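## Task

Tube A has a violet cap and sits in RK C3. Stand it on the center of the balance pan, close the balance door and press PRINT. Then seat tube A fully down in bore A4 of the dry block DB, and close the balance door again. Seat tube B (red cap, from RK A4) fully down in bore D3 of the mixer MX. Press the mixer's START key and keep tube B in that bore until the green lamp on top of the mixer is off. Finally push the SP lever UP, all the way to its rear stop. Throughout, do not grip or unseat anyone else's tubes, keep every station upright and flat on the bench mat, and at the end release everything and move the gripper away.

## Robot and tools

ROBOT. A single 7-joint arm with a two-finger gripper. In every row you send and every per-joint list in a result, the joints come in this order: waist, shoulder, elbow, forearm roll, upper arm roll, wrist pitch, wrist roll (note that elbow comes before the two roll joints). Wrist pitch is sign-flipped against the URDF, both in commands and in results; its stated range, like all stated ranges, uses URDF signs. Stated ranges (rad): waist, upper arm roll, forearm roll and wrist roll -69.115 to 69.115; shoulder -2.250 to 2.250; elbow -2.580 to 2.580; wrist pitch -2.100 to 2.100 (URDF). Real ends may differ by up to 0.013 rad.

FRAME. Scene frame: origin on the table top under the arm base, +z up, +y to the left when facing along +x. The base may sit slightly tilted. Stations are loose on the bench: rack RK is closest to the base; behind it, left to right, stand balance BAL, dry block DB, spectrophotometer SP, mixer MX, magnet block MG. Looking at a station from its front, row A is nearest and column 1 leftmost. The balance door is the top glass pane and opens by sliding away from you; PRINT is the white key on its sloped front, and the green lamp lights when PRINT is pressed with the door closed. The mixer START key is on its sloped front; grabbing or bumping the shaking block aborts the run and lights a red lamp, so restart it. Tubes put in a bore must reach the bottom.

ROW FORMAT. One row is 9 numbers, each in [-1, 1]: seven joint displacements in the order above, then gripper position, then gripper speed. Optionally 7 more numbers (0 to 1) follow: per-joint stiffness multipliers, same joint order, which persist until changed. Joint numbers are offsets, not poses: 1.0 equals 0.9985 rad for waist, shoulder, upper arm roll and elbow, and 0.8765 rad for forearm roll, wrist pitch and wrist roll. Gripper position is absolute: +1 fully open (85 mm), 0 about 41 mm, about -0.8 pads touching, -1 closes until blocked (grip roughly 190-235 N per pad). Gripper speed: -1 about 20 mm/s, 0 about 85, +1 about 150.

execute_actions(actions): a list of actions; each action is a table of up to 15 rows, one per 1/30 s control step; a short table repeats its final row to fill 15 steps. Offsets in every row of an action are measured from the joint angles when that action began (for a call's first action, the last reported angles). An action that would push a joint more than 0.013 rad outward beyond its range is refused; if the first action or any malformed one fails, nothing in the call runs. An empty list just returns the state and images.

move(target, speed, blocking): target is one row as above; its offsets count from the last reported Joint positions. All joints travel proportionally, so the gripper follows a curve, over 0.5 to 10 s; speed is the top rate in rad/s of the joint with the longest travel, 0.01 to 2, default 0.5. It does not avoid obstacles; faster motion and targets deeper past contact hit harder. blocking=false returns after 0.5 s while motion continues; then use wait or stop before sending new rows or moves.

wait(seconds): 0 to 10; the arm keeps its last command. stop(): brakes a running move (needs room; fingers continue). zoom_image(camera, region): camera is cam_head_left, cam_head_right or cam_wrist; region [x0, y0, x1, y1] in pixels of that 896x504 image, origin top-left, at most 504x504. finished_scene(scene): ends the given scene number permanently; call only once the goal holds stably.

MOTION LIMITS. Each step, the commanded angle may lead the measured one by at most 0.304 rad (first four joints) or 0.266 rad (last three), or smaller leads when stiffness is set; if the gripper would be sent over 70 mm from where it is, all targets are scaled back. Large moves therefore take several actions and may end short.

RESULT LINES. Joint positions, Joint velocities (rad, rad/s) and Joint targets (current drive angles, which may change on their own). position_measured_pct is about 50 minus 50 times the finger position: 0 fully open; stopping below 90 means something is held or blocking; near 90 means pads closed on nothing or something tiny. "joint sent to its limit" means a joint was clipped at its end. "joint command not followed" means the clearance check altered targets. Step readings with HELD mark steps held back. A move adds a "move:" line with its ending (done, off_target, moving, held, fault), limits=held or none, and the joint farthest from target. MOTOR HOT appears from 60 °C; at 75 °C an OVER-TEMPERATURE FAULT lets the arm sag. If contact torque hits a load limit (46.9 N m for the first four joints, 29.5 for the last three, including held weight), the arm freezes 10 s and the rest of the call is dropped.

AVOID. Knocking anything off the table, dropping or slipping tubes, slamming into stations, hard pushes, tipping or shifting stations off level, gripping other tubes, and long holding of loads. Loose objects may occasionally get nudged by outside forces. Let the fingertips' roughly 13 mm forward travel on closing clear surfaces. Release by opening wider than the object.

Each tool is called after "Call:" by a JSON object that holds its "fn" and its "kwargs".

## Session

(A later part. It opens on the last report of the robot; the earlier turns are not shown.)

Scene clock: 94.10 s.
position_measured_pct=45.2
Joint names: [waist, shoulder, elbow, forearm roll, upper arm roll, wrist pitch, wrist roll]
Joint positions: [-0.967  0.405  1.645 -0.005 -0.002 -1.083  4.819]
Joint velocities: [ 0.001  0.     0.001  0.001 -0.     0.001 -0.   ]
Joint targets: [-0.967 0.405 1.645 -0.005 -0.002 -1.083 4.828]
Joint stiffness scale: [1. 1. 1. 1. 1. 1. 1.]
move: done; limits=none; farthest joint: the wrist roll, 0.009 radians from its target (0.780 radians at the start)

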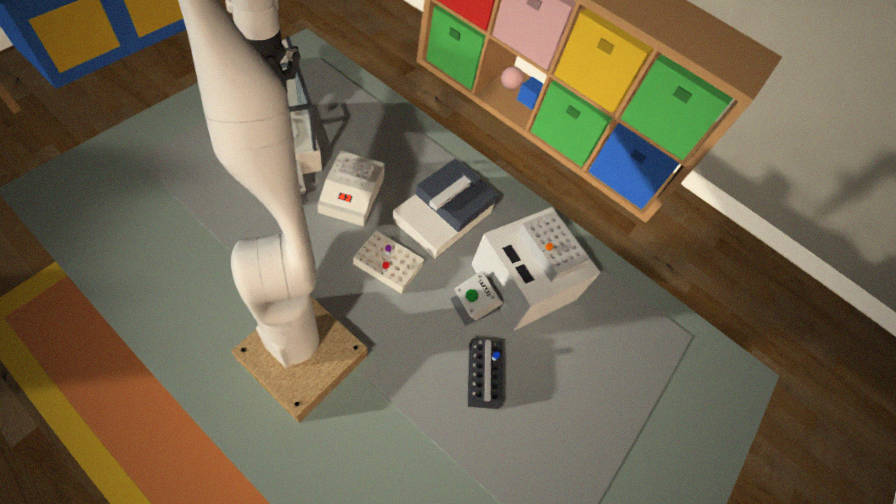

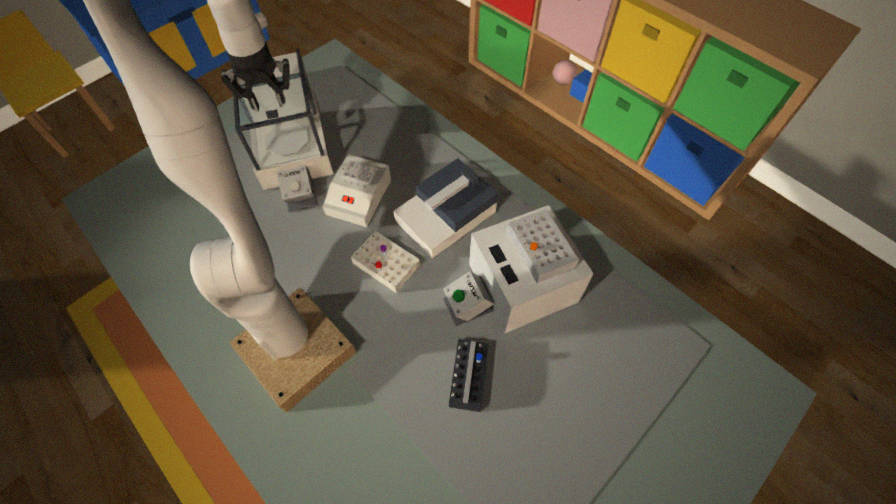

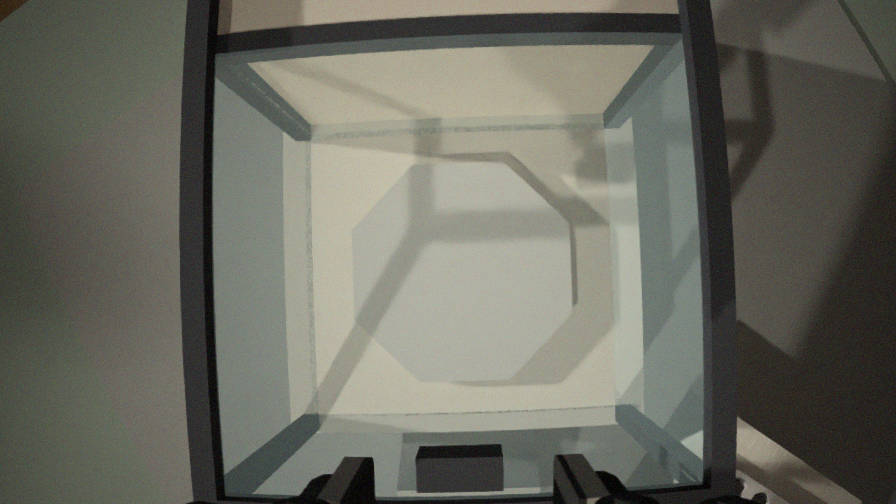

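Call:
{"fn": "move", "kwargs": {"target": [0,0.035,0.042,0,0,0.077,0.03,0.1,0], "speed": 0.1}}

Call:
{"fn": "zoom_image", "kwargs": {"camera": "cam_head_right", "region": [220,40,340,160]}}

Scene clock: 100.80 s.
position_measured_pct=45.2
Joint names: [waist, shoulder, elbow, forearm roll, upper arm roll, wrist pitch, wrist roll]
Joint positions: [-0.967  0.438  1.682 -0.005 -0.002 -1.02   4.837]
Joint velocities: [-0.001  0.002  0.    -0.001 -0.     0.001 -0.   ]
Joint targets: [-0.967 0.440 1.687 -0.005 -0.002 -1.015 4.846]
Joint stiffness scale: [1. 1. 1. 1. 1. 1. 1.]
move: done; limits=none; farthest joint: the wrist roll, 0.009 radians from its target (0.026 radians at the start)

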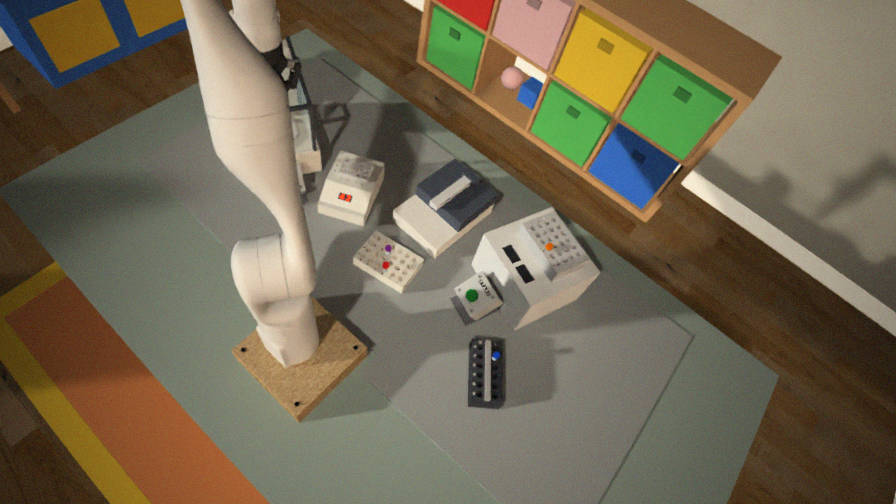

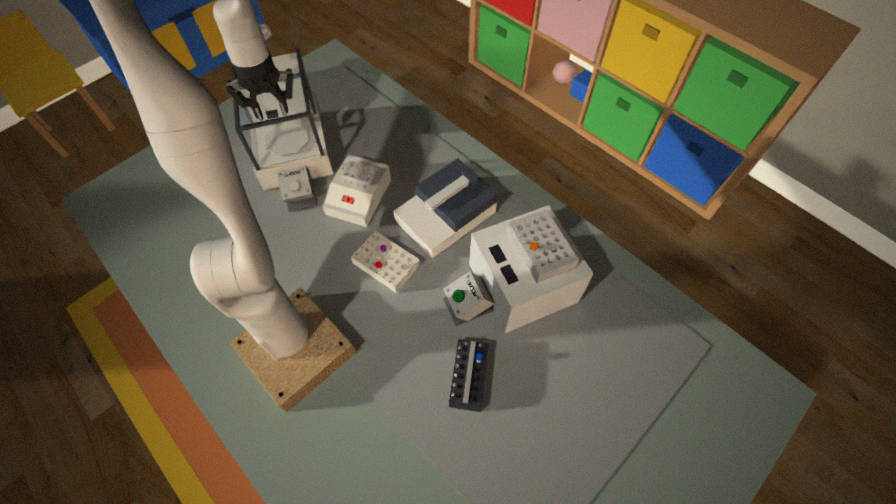

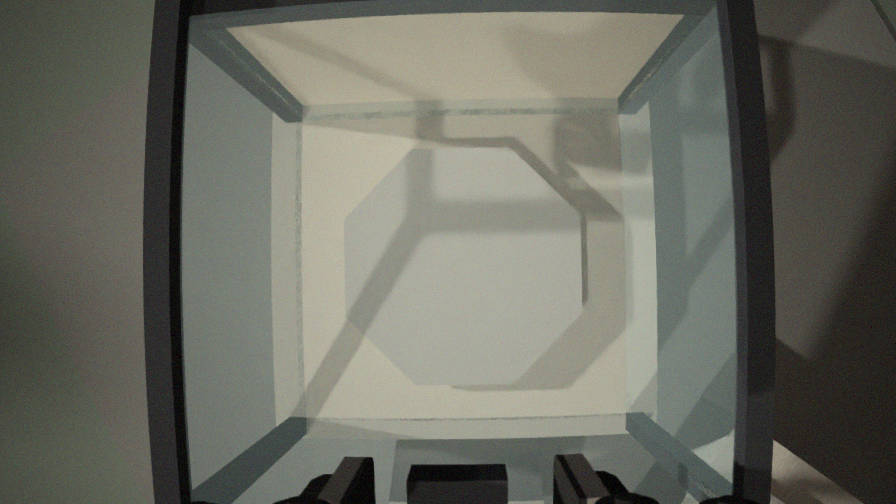

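Region (220, 40, 340, 160) of cam_head_right's 896x504 image, scaled by 4.200, with more detail than that image has.

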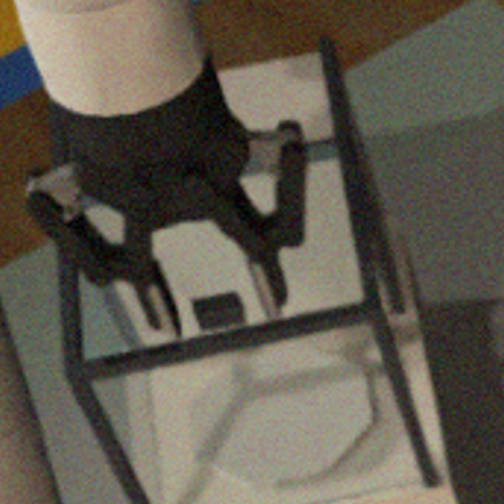

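Call:
{"fn": "move", "kwargs": {"target": [0,0,0,0,0,0,0,-0.45,0]}}

Call:
{"fn": "zoom_image", "kwargs": {"camera": "cam_head_right", "region": [220,40,340,160]}}

Scene clock: 106.23 s.
position_measured_pct=68.7
Joint names: [waist, shoulder, elbow, forearm roll, upper arm roll, wrist pitch, wrist roll]
Joint positions: [-0.968  0.437  1.682 -0.006 -0.003 -1.02   4.837]
Joint velocities: [ 0.001  0.     0.     0.     0.    -0.     0.   ]
Joint targets: [-0.967 0.438 1.682 -0.005 -0.002 -1.020 4.837]
Joint stiffness scale: [1. 1. 1. 1. 1. 1. 1.]
move: done; limits=none; farthest joint: the waist, 0.001 radians from its target (0.000 radians at the start)

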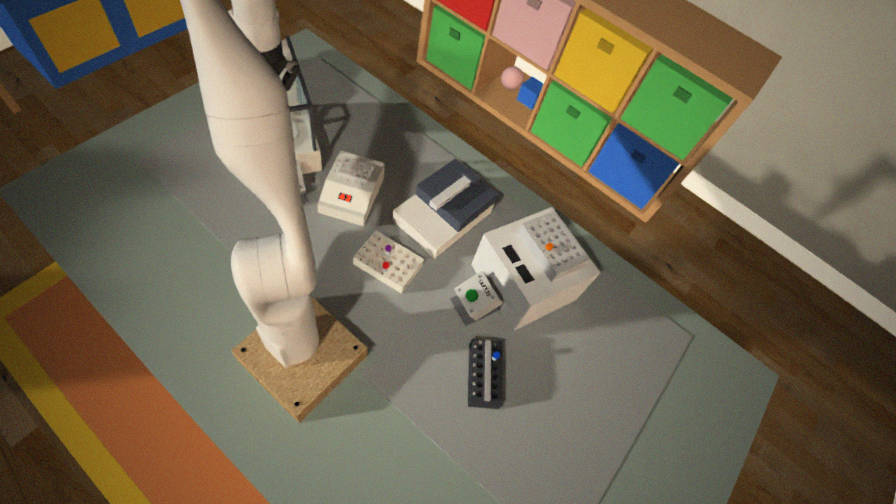

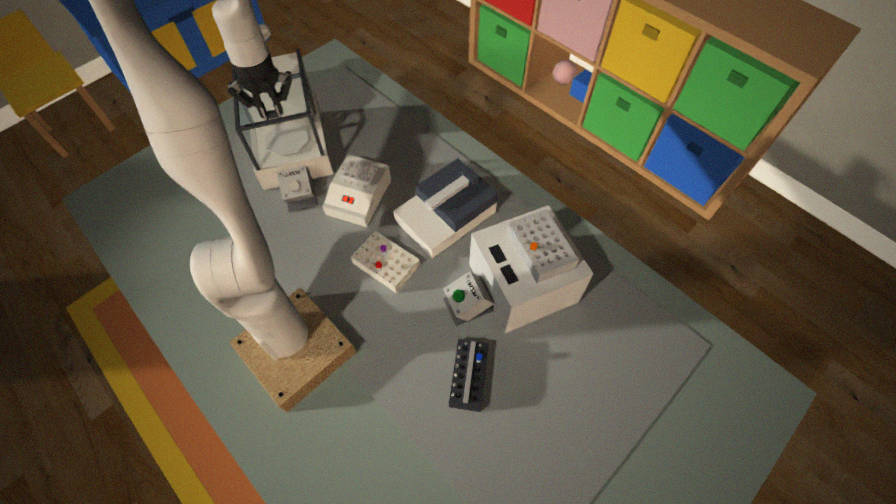

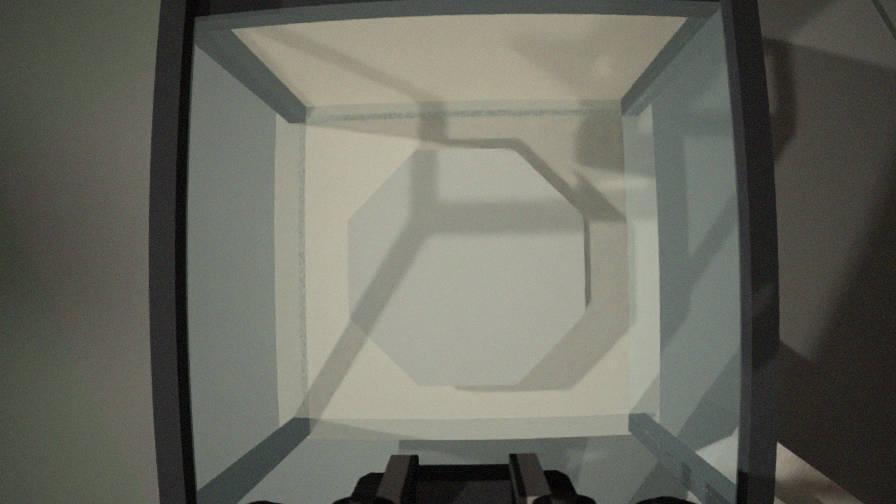

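Region (220, 40, 340, 160) of cam_head_right's 896x504 image, scaled by 4.200, with more detail than that image has.

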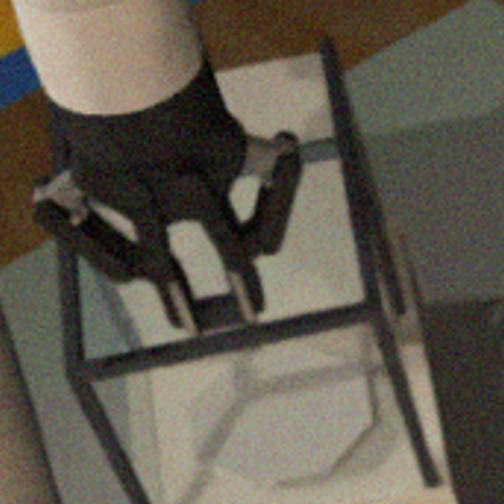

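Call:
{"fn": "move", "kwargs": {"target": [-0.016,0.115,-0.2,0,0,-0.099,-0.016,-0.45,0], "speed": 0.1}}

Call:
{"fn": "zoom_image", "kwargs": {"camera": "cam_head_right", "region": [210,20,350,160]}}

Scene clock: 116.50 s.
position_measured_pct=68.7
Joint names: [waist, shoulder, elbow, forearm roll, upper arm roll, wrist pitch, wrist roll]
Joint positions: [-0.98   0.547  1.486 -0.006 -0.003 -1.103  4.83 ]
Joint velocities: [ 0.     0.    -0.002 -0.001  0.     0.    -0.   ]
Joint targets: [-0.984 0.552 1.482 -0.006 -0.003 -1.107 4.823]
Joint stiffness scale: [1. 1. 1. 1. 1. 1. 1.]
move: done; limits=none; farthest joint: the wrist roll, 0.007 radians from its target (0.014 radians at the start)

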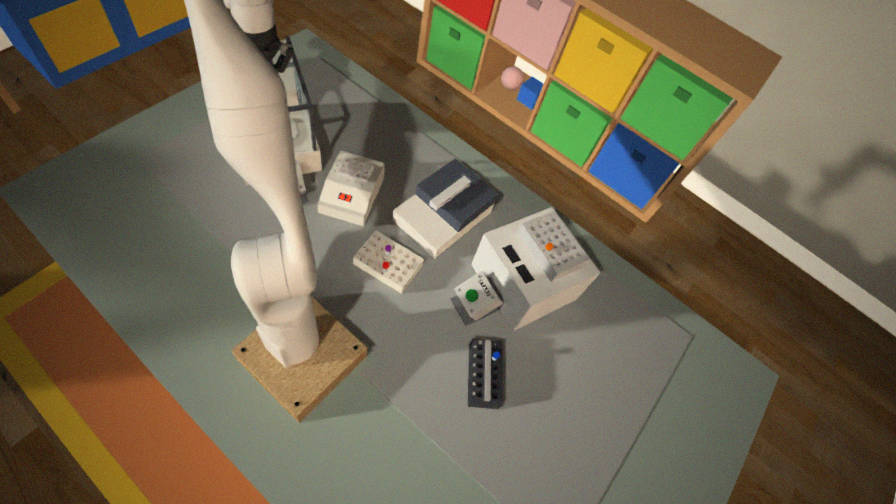

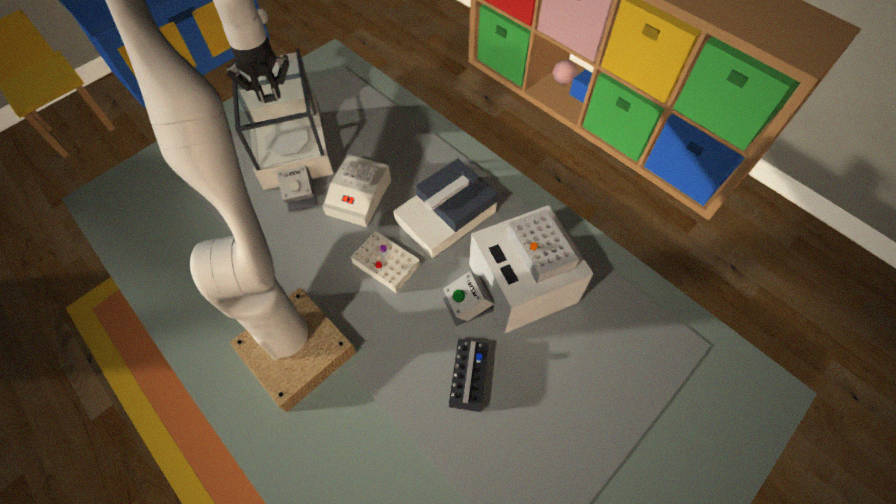

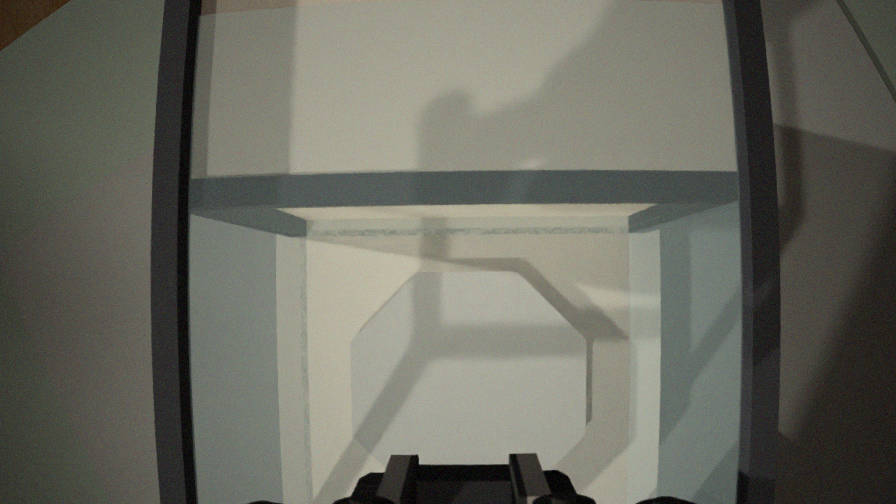

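Region (210, 20, 350, 160) of cam_head_right's 896x504 image, scaled by 3.600, with more detail than that image has.

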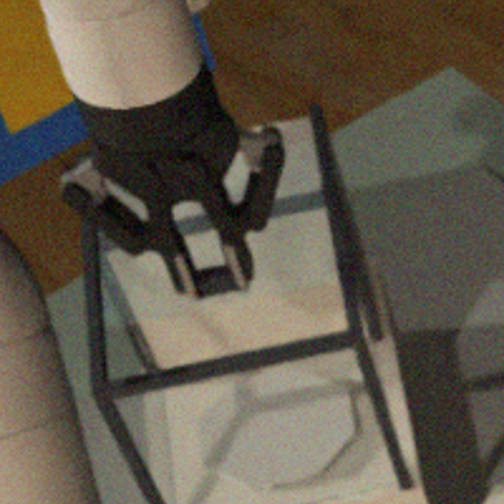

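Call:
{"fn": "move", "kwargs": {"target": [-0.016,0.15,-0.27,0,0,-0.143,-0.02,-0.45,0], "speed": 0.12}}

Call:
{"fn": "zoom_image", "kwargs": {"camera": "cam_head_right", "region": [210,20,350,160]}}

Scene clock: 122.93 s.
position_measured_pct=68.7
Joint names: [waist, shoulder, elbow, forearm roll, upper arm roll, wrist pitch, wrist roll]
Joint positions: [-0.991  0.69   1.219 -0.006 -0.003 -1.225  4.82 ]
Joint velocities: [-0.     0.001 -0.002  0.     0.    -0.001 -0.   ]
Joint targets: [-0.996 0.697 1.217 -0.006 -0.003 -1.229 4.813]
Joint stiffness scale: [1. 1. 1. 1. 1. 1. 1.]
move: done; limits=none; farthest joint: the wrist roll, 0.008 radians from its target (0.018 radians at the start)

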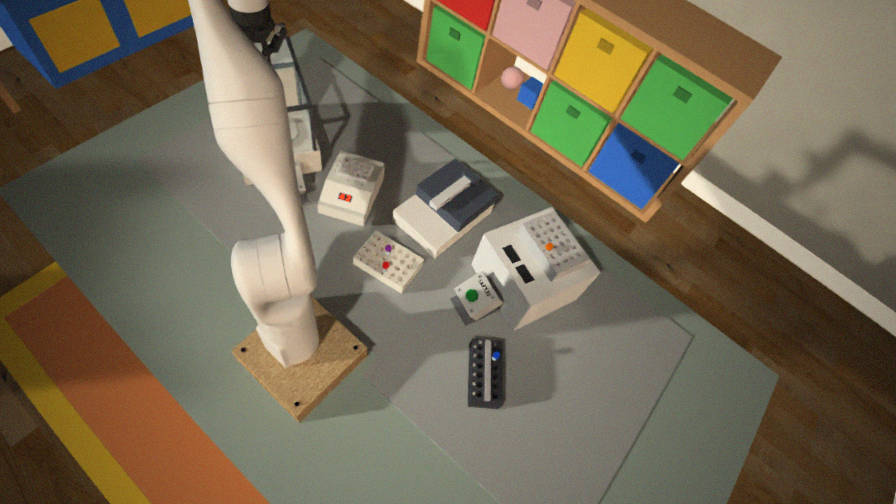

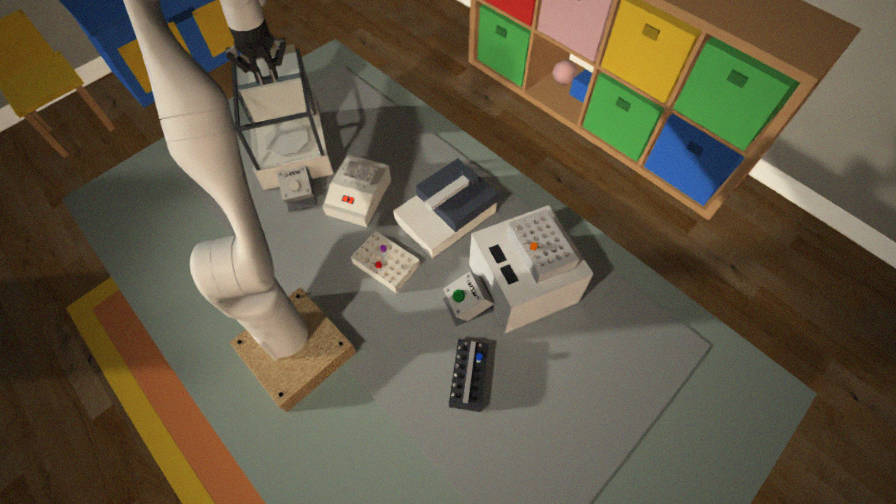

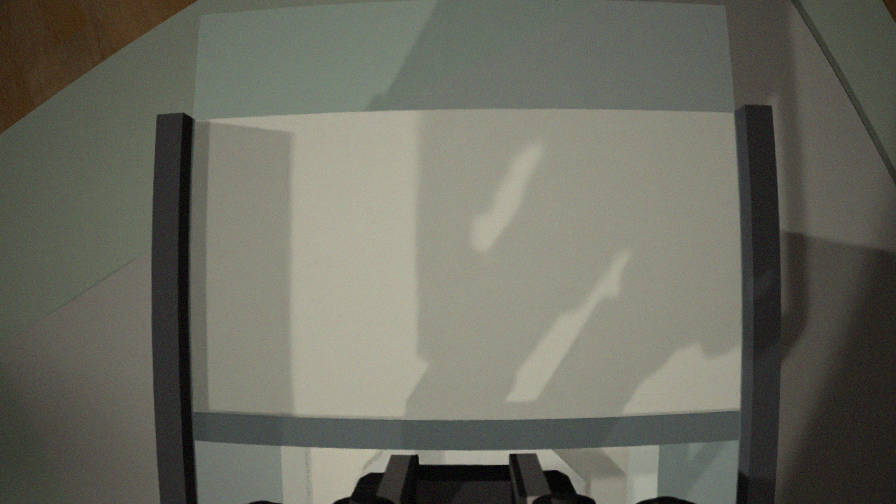

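Region (210, 20, 350, 160) of cam_head_right's 896x504 image, scaled by 3.600, with more detail than that image has.

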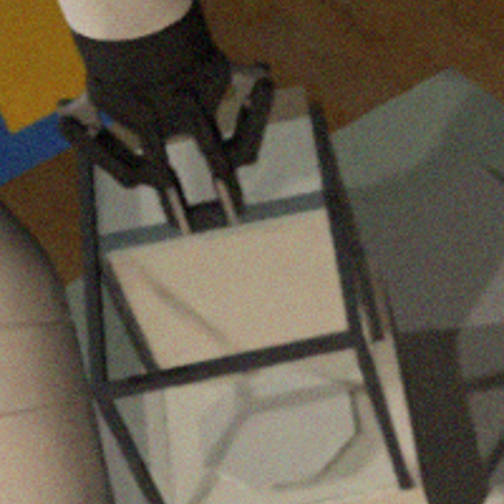

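Call:
{"fn": "move", "kwargs": {"target": [0,0,0,0,0,0,0,0.1,0]}}

Call:
{"fn": "move", "kwargs": {"target": [0,-0.14,0,0,0,-0.16,0,0.1,0], "speed": 0.3}}

Call:
{"fn": "move", "kwargs": {"target": [0.845,-0.482,0.982,0,0,0.565,-0.05,-0.2,0], "speed": 0.7}}

Scene clock: 128.77 s.
position_measured_pct=45.2
Joint names: [waist, shoulder, elbow, forearm roll, upper arm roll, wrist pitch, wrist roll]
Joint positions: [-0.991  0.689  1.219 -0.006 -0.003 -1.225  4.82 ]
Joint velocities: [-0.     0.001 -0.    -0.001 -0.001 -0.001  0.   ]
Joint targets: [-0.991 0.690 1.219 -0.006 -0.003 -1.225 4.820]
Joint stiffness scale: [1. 1. 1. 1. 1. 1. 1.]
move: done; limits=none; farthest joint: the shoulder, 0.001 radians from its target (0.000 radians at the start)

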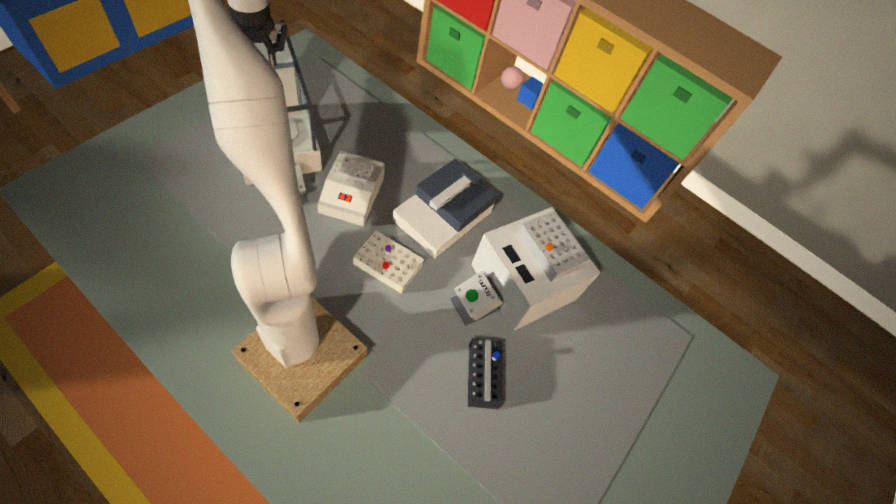

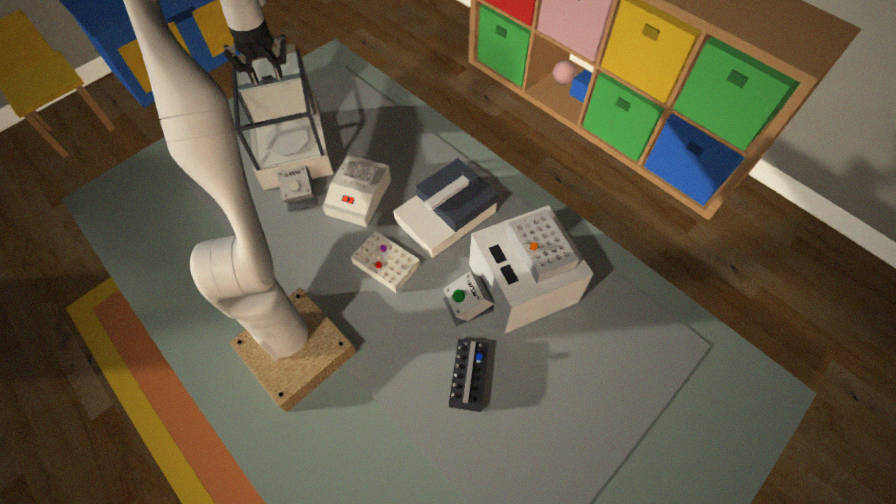

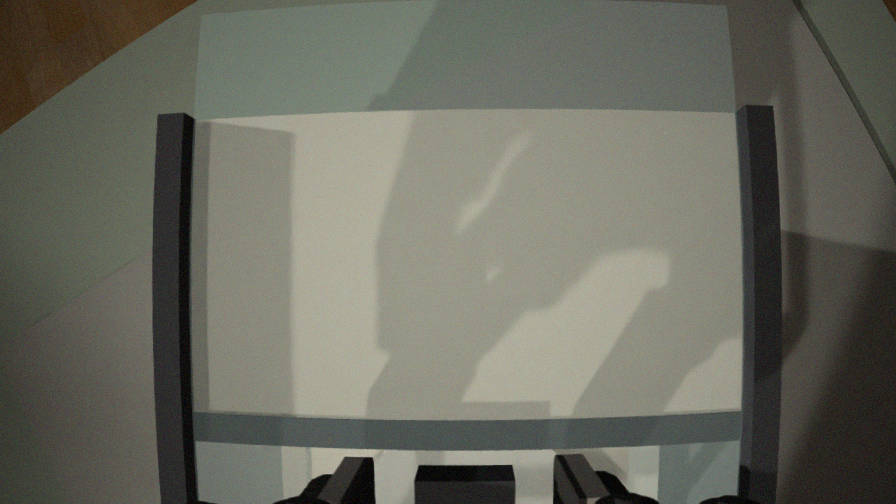

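Scene clock: 129.77 s.
position_measured_pct=45.2
Joint names: [waist, shoulder, elbow, forearm roll, upper arm roll, wrist pitch, wrist roll]
Joint positions: [-0.991  0.552  1.219 -0.006 -0.003 -1.36   4.82 ]
Joint velocities: [-0.001 -0.004 -0.     0.    -0.    -0.001  0.001]
Joint targets: [-0.991 0.550 1.219 -0.006 -0.003 -1.365 4.820]
Joint stiffness scale: [1. 1. 1. 1. 1. 1. 1.]
move: done; limits=none; farthest joint: the wrist pitch, 0.005 radians from its target (0.140 radians at the start)

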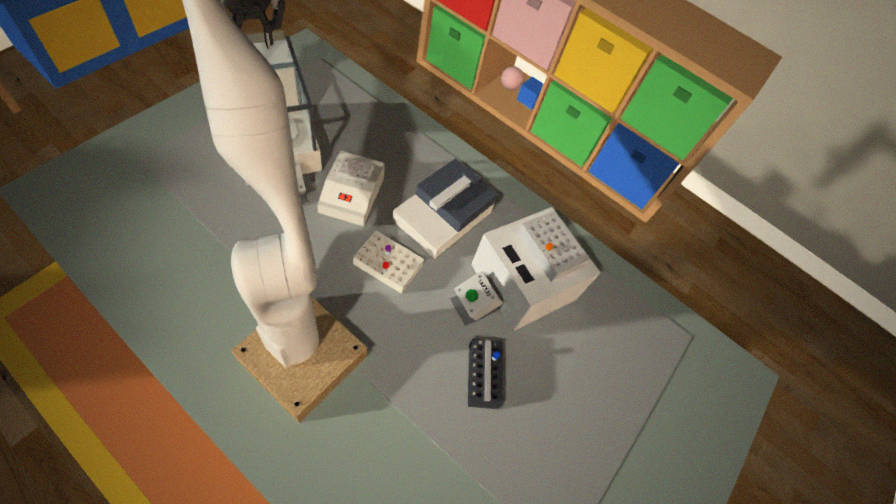

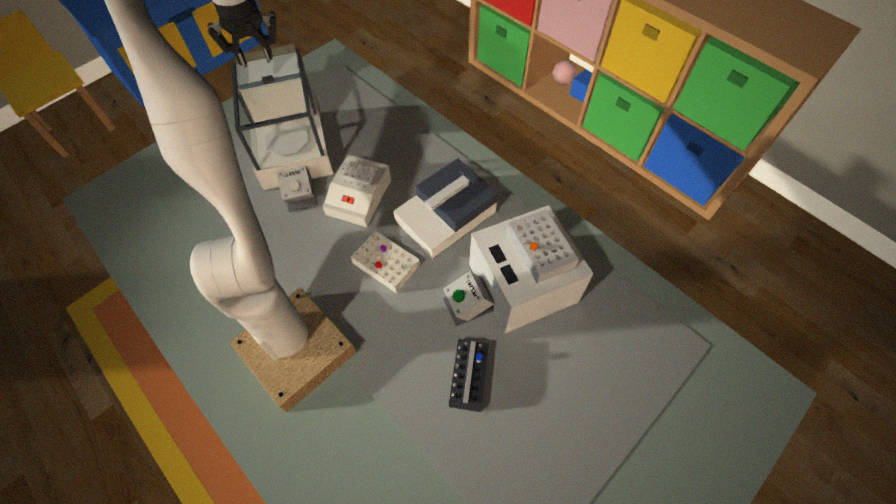

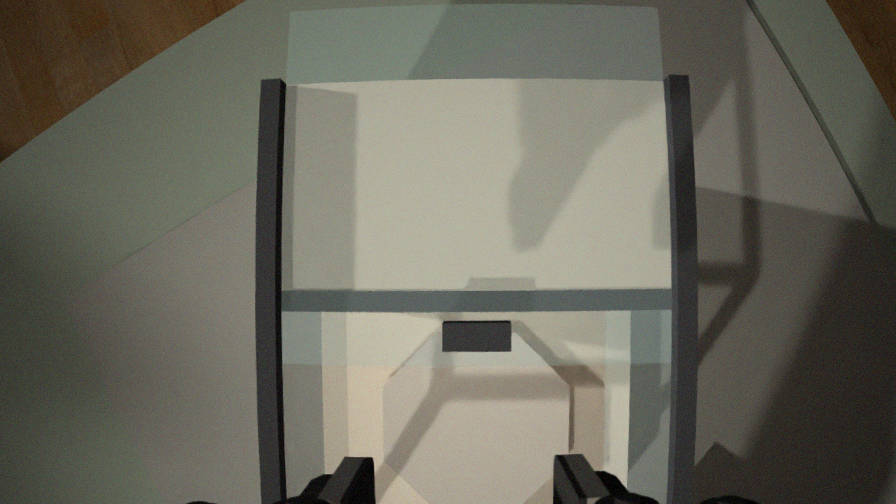

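Scene clock: 131.90 s.
position_measured_pct=59.9
Joint names: [waist, shoulder, elbow, forearm roll, upper arm roll, wrist pitch, wrist roll]
Joint positions: [-0.15   0.073  2.195 -0.006 -0.003 -0.87   4.785]
Joint velocities: [ 0.003  0.    -0.    -0.    -0.     0.     0.   ]
Joint targets: [-0.147 0.071 2.200 -0.006 -0.003 -0.865 4.776]
Joint stiffness scale: [1. 1. 1. 1. 1. 1. 1.]
move: done; limits=none; farthest joint: the wrist roll, 0.009 radians from its target (0.044 radians at the start)

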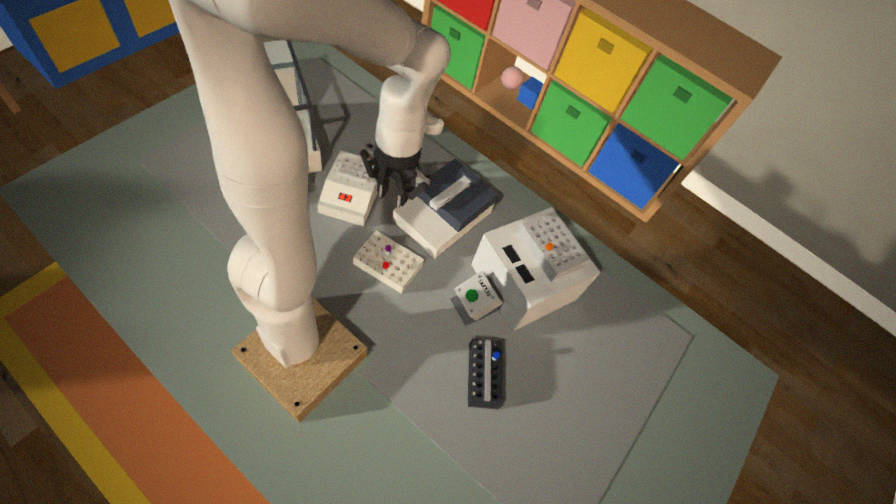

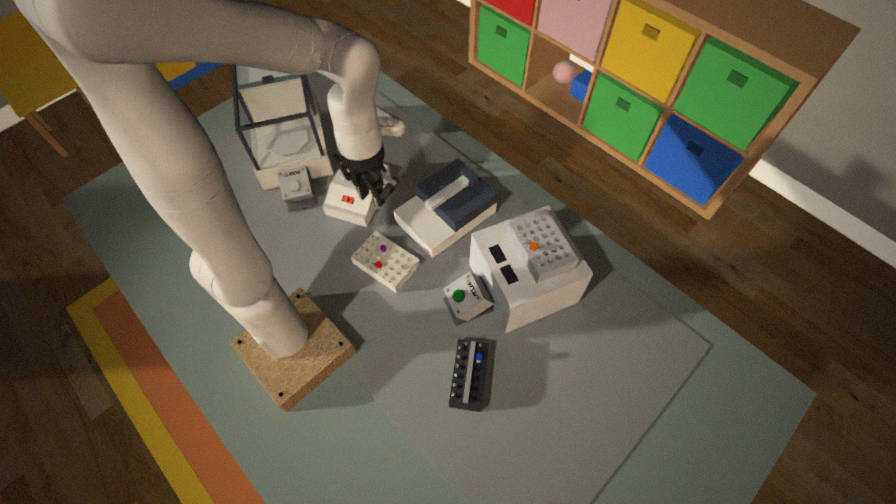

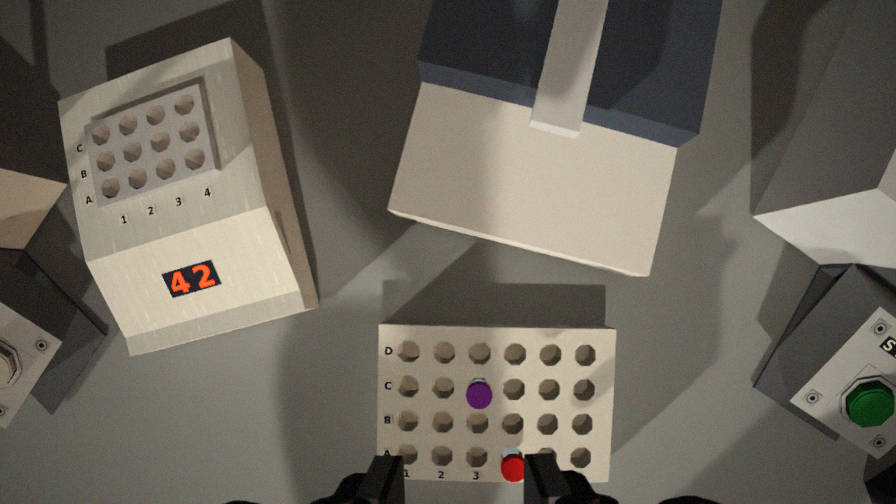

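Call:
{"fn": "move", "kwargs": {"target": [0.012,0.30,0.204,0,0,0.569,0,-0.2,0], "speed": 0.4}}

Scene clock: 148.20 s.
position_measured_pct=59.9
Joint names: [waist, shoulder, elbow, forearm roll, upper arm roll, wrist pitch, wrist roll]
Joint positions: [-0.141  0.37   2.394 -0.006 -0.003 -0.377  4.785]
Joint velocities: [ 0.     0.002  0.     0.     0.001 -0.     0.   ]
Joint targets: [-0.138 0.372 2.399 -0.006 -0.003 -0.371 4.785]
Joint stiffness scale: [1. 1. 1. 1. 1. 1. 1.]
move: done; limits=none; farthest joint: the wrist pitch, 0.006 radians from its target (0.499 radians at the start)

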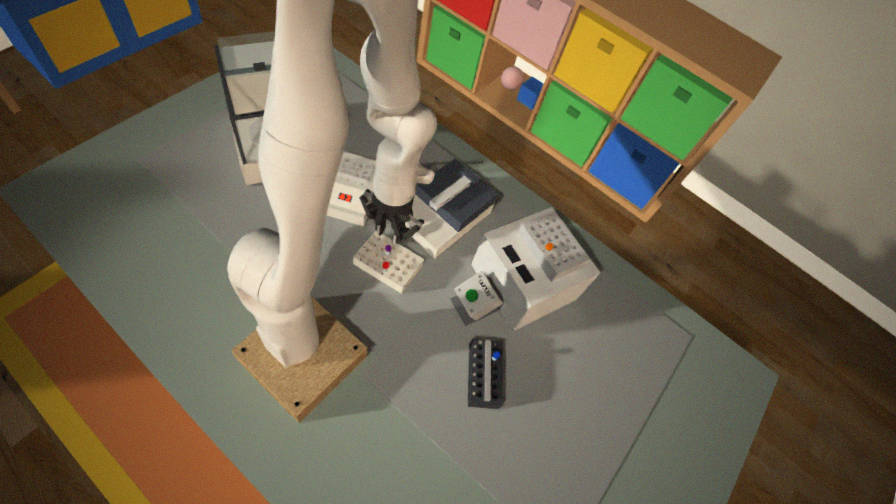

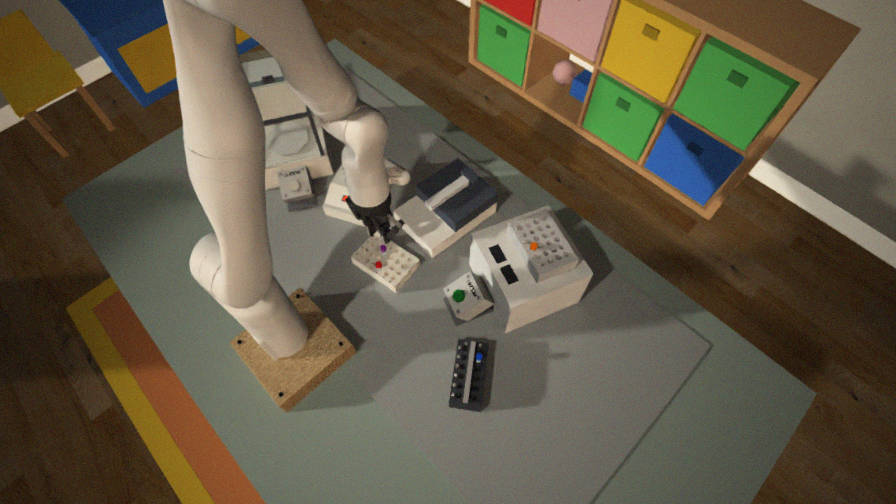

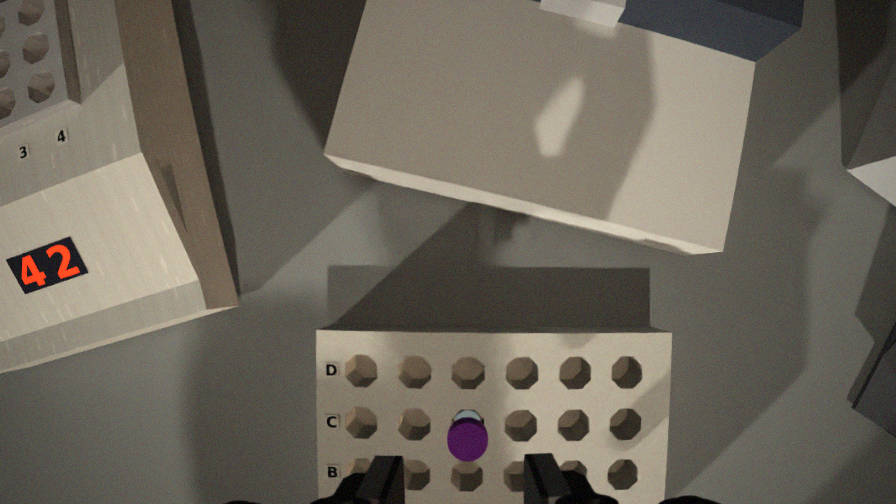

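Call:
{"fn": "move", "kwargs": {"target": [0,0.195,0.041,0,0,0.267,0,-0.2,0], "speed": 0.15}}

Call:
{"fn": "zoom_image", "kwargs": {"camera": "cam_head_right", "region": [330,190,450,310]}}

Scene clock: 157.17 s.
position_measured_pct=59.9
Joint names: [waist, shoulder, elbow, forearm roll, upper arm roll, wrist pitch, wrist roll]
Joint positions: [-0.141  0.562  2.43  -0.006 -0.003 -0.148  4.785]
Joint velocities: [ 0.002  0.002 -0.    -0.    -0.    -0.    -0.   ]
Joint targets: [-0.141 0.565 2.435 -0.006 -0.003 -0.143 4.785]
Joint stiffness scale: [1. 1. 1. 1. 1. 1. 1.]
move: done; limits=none; farthest joint: the elbow, 0.005 radians from its target (0.041 radians at the start)

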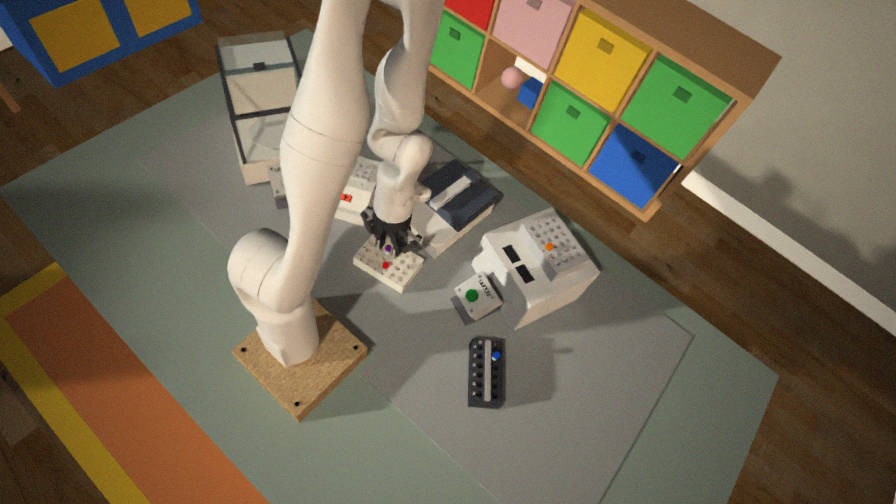

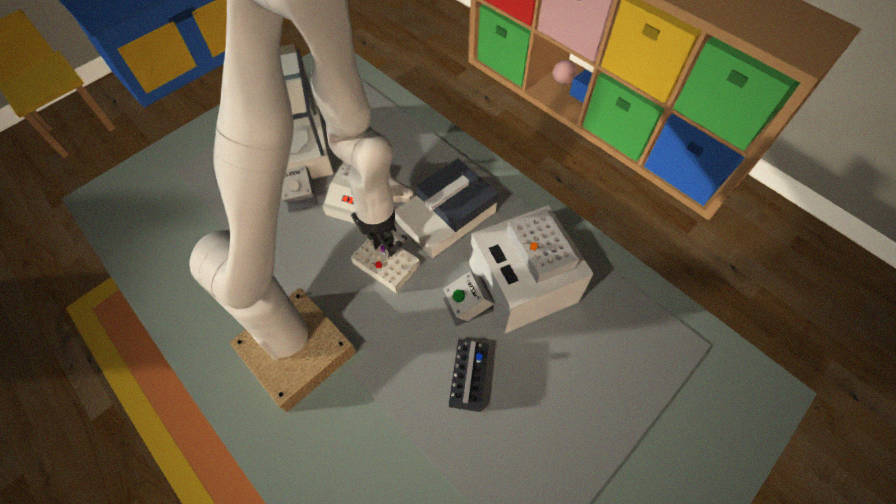

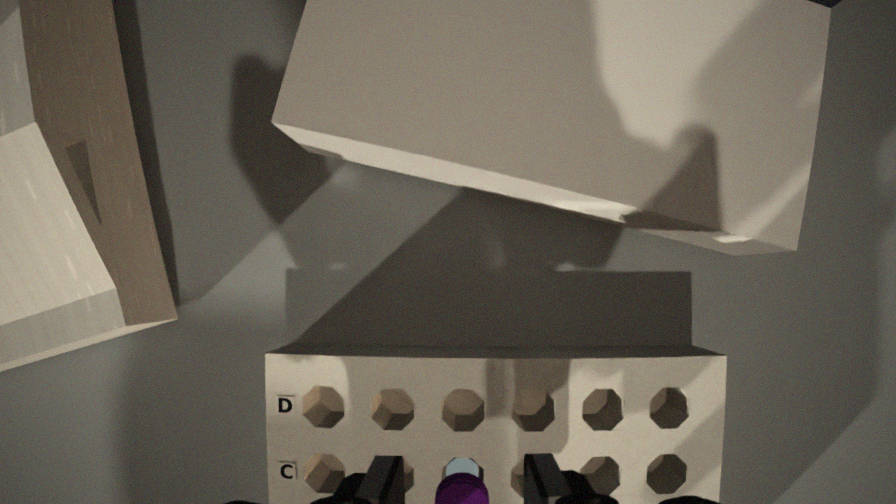

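Region (330, 190, 450, 310) of cam_head_right's 896x504 image, scaled by 4.200, with more detail than that image has.

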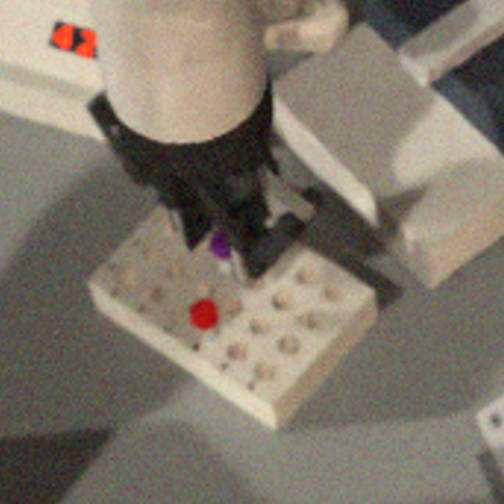

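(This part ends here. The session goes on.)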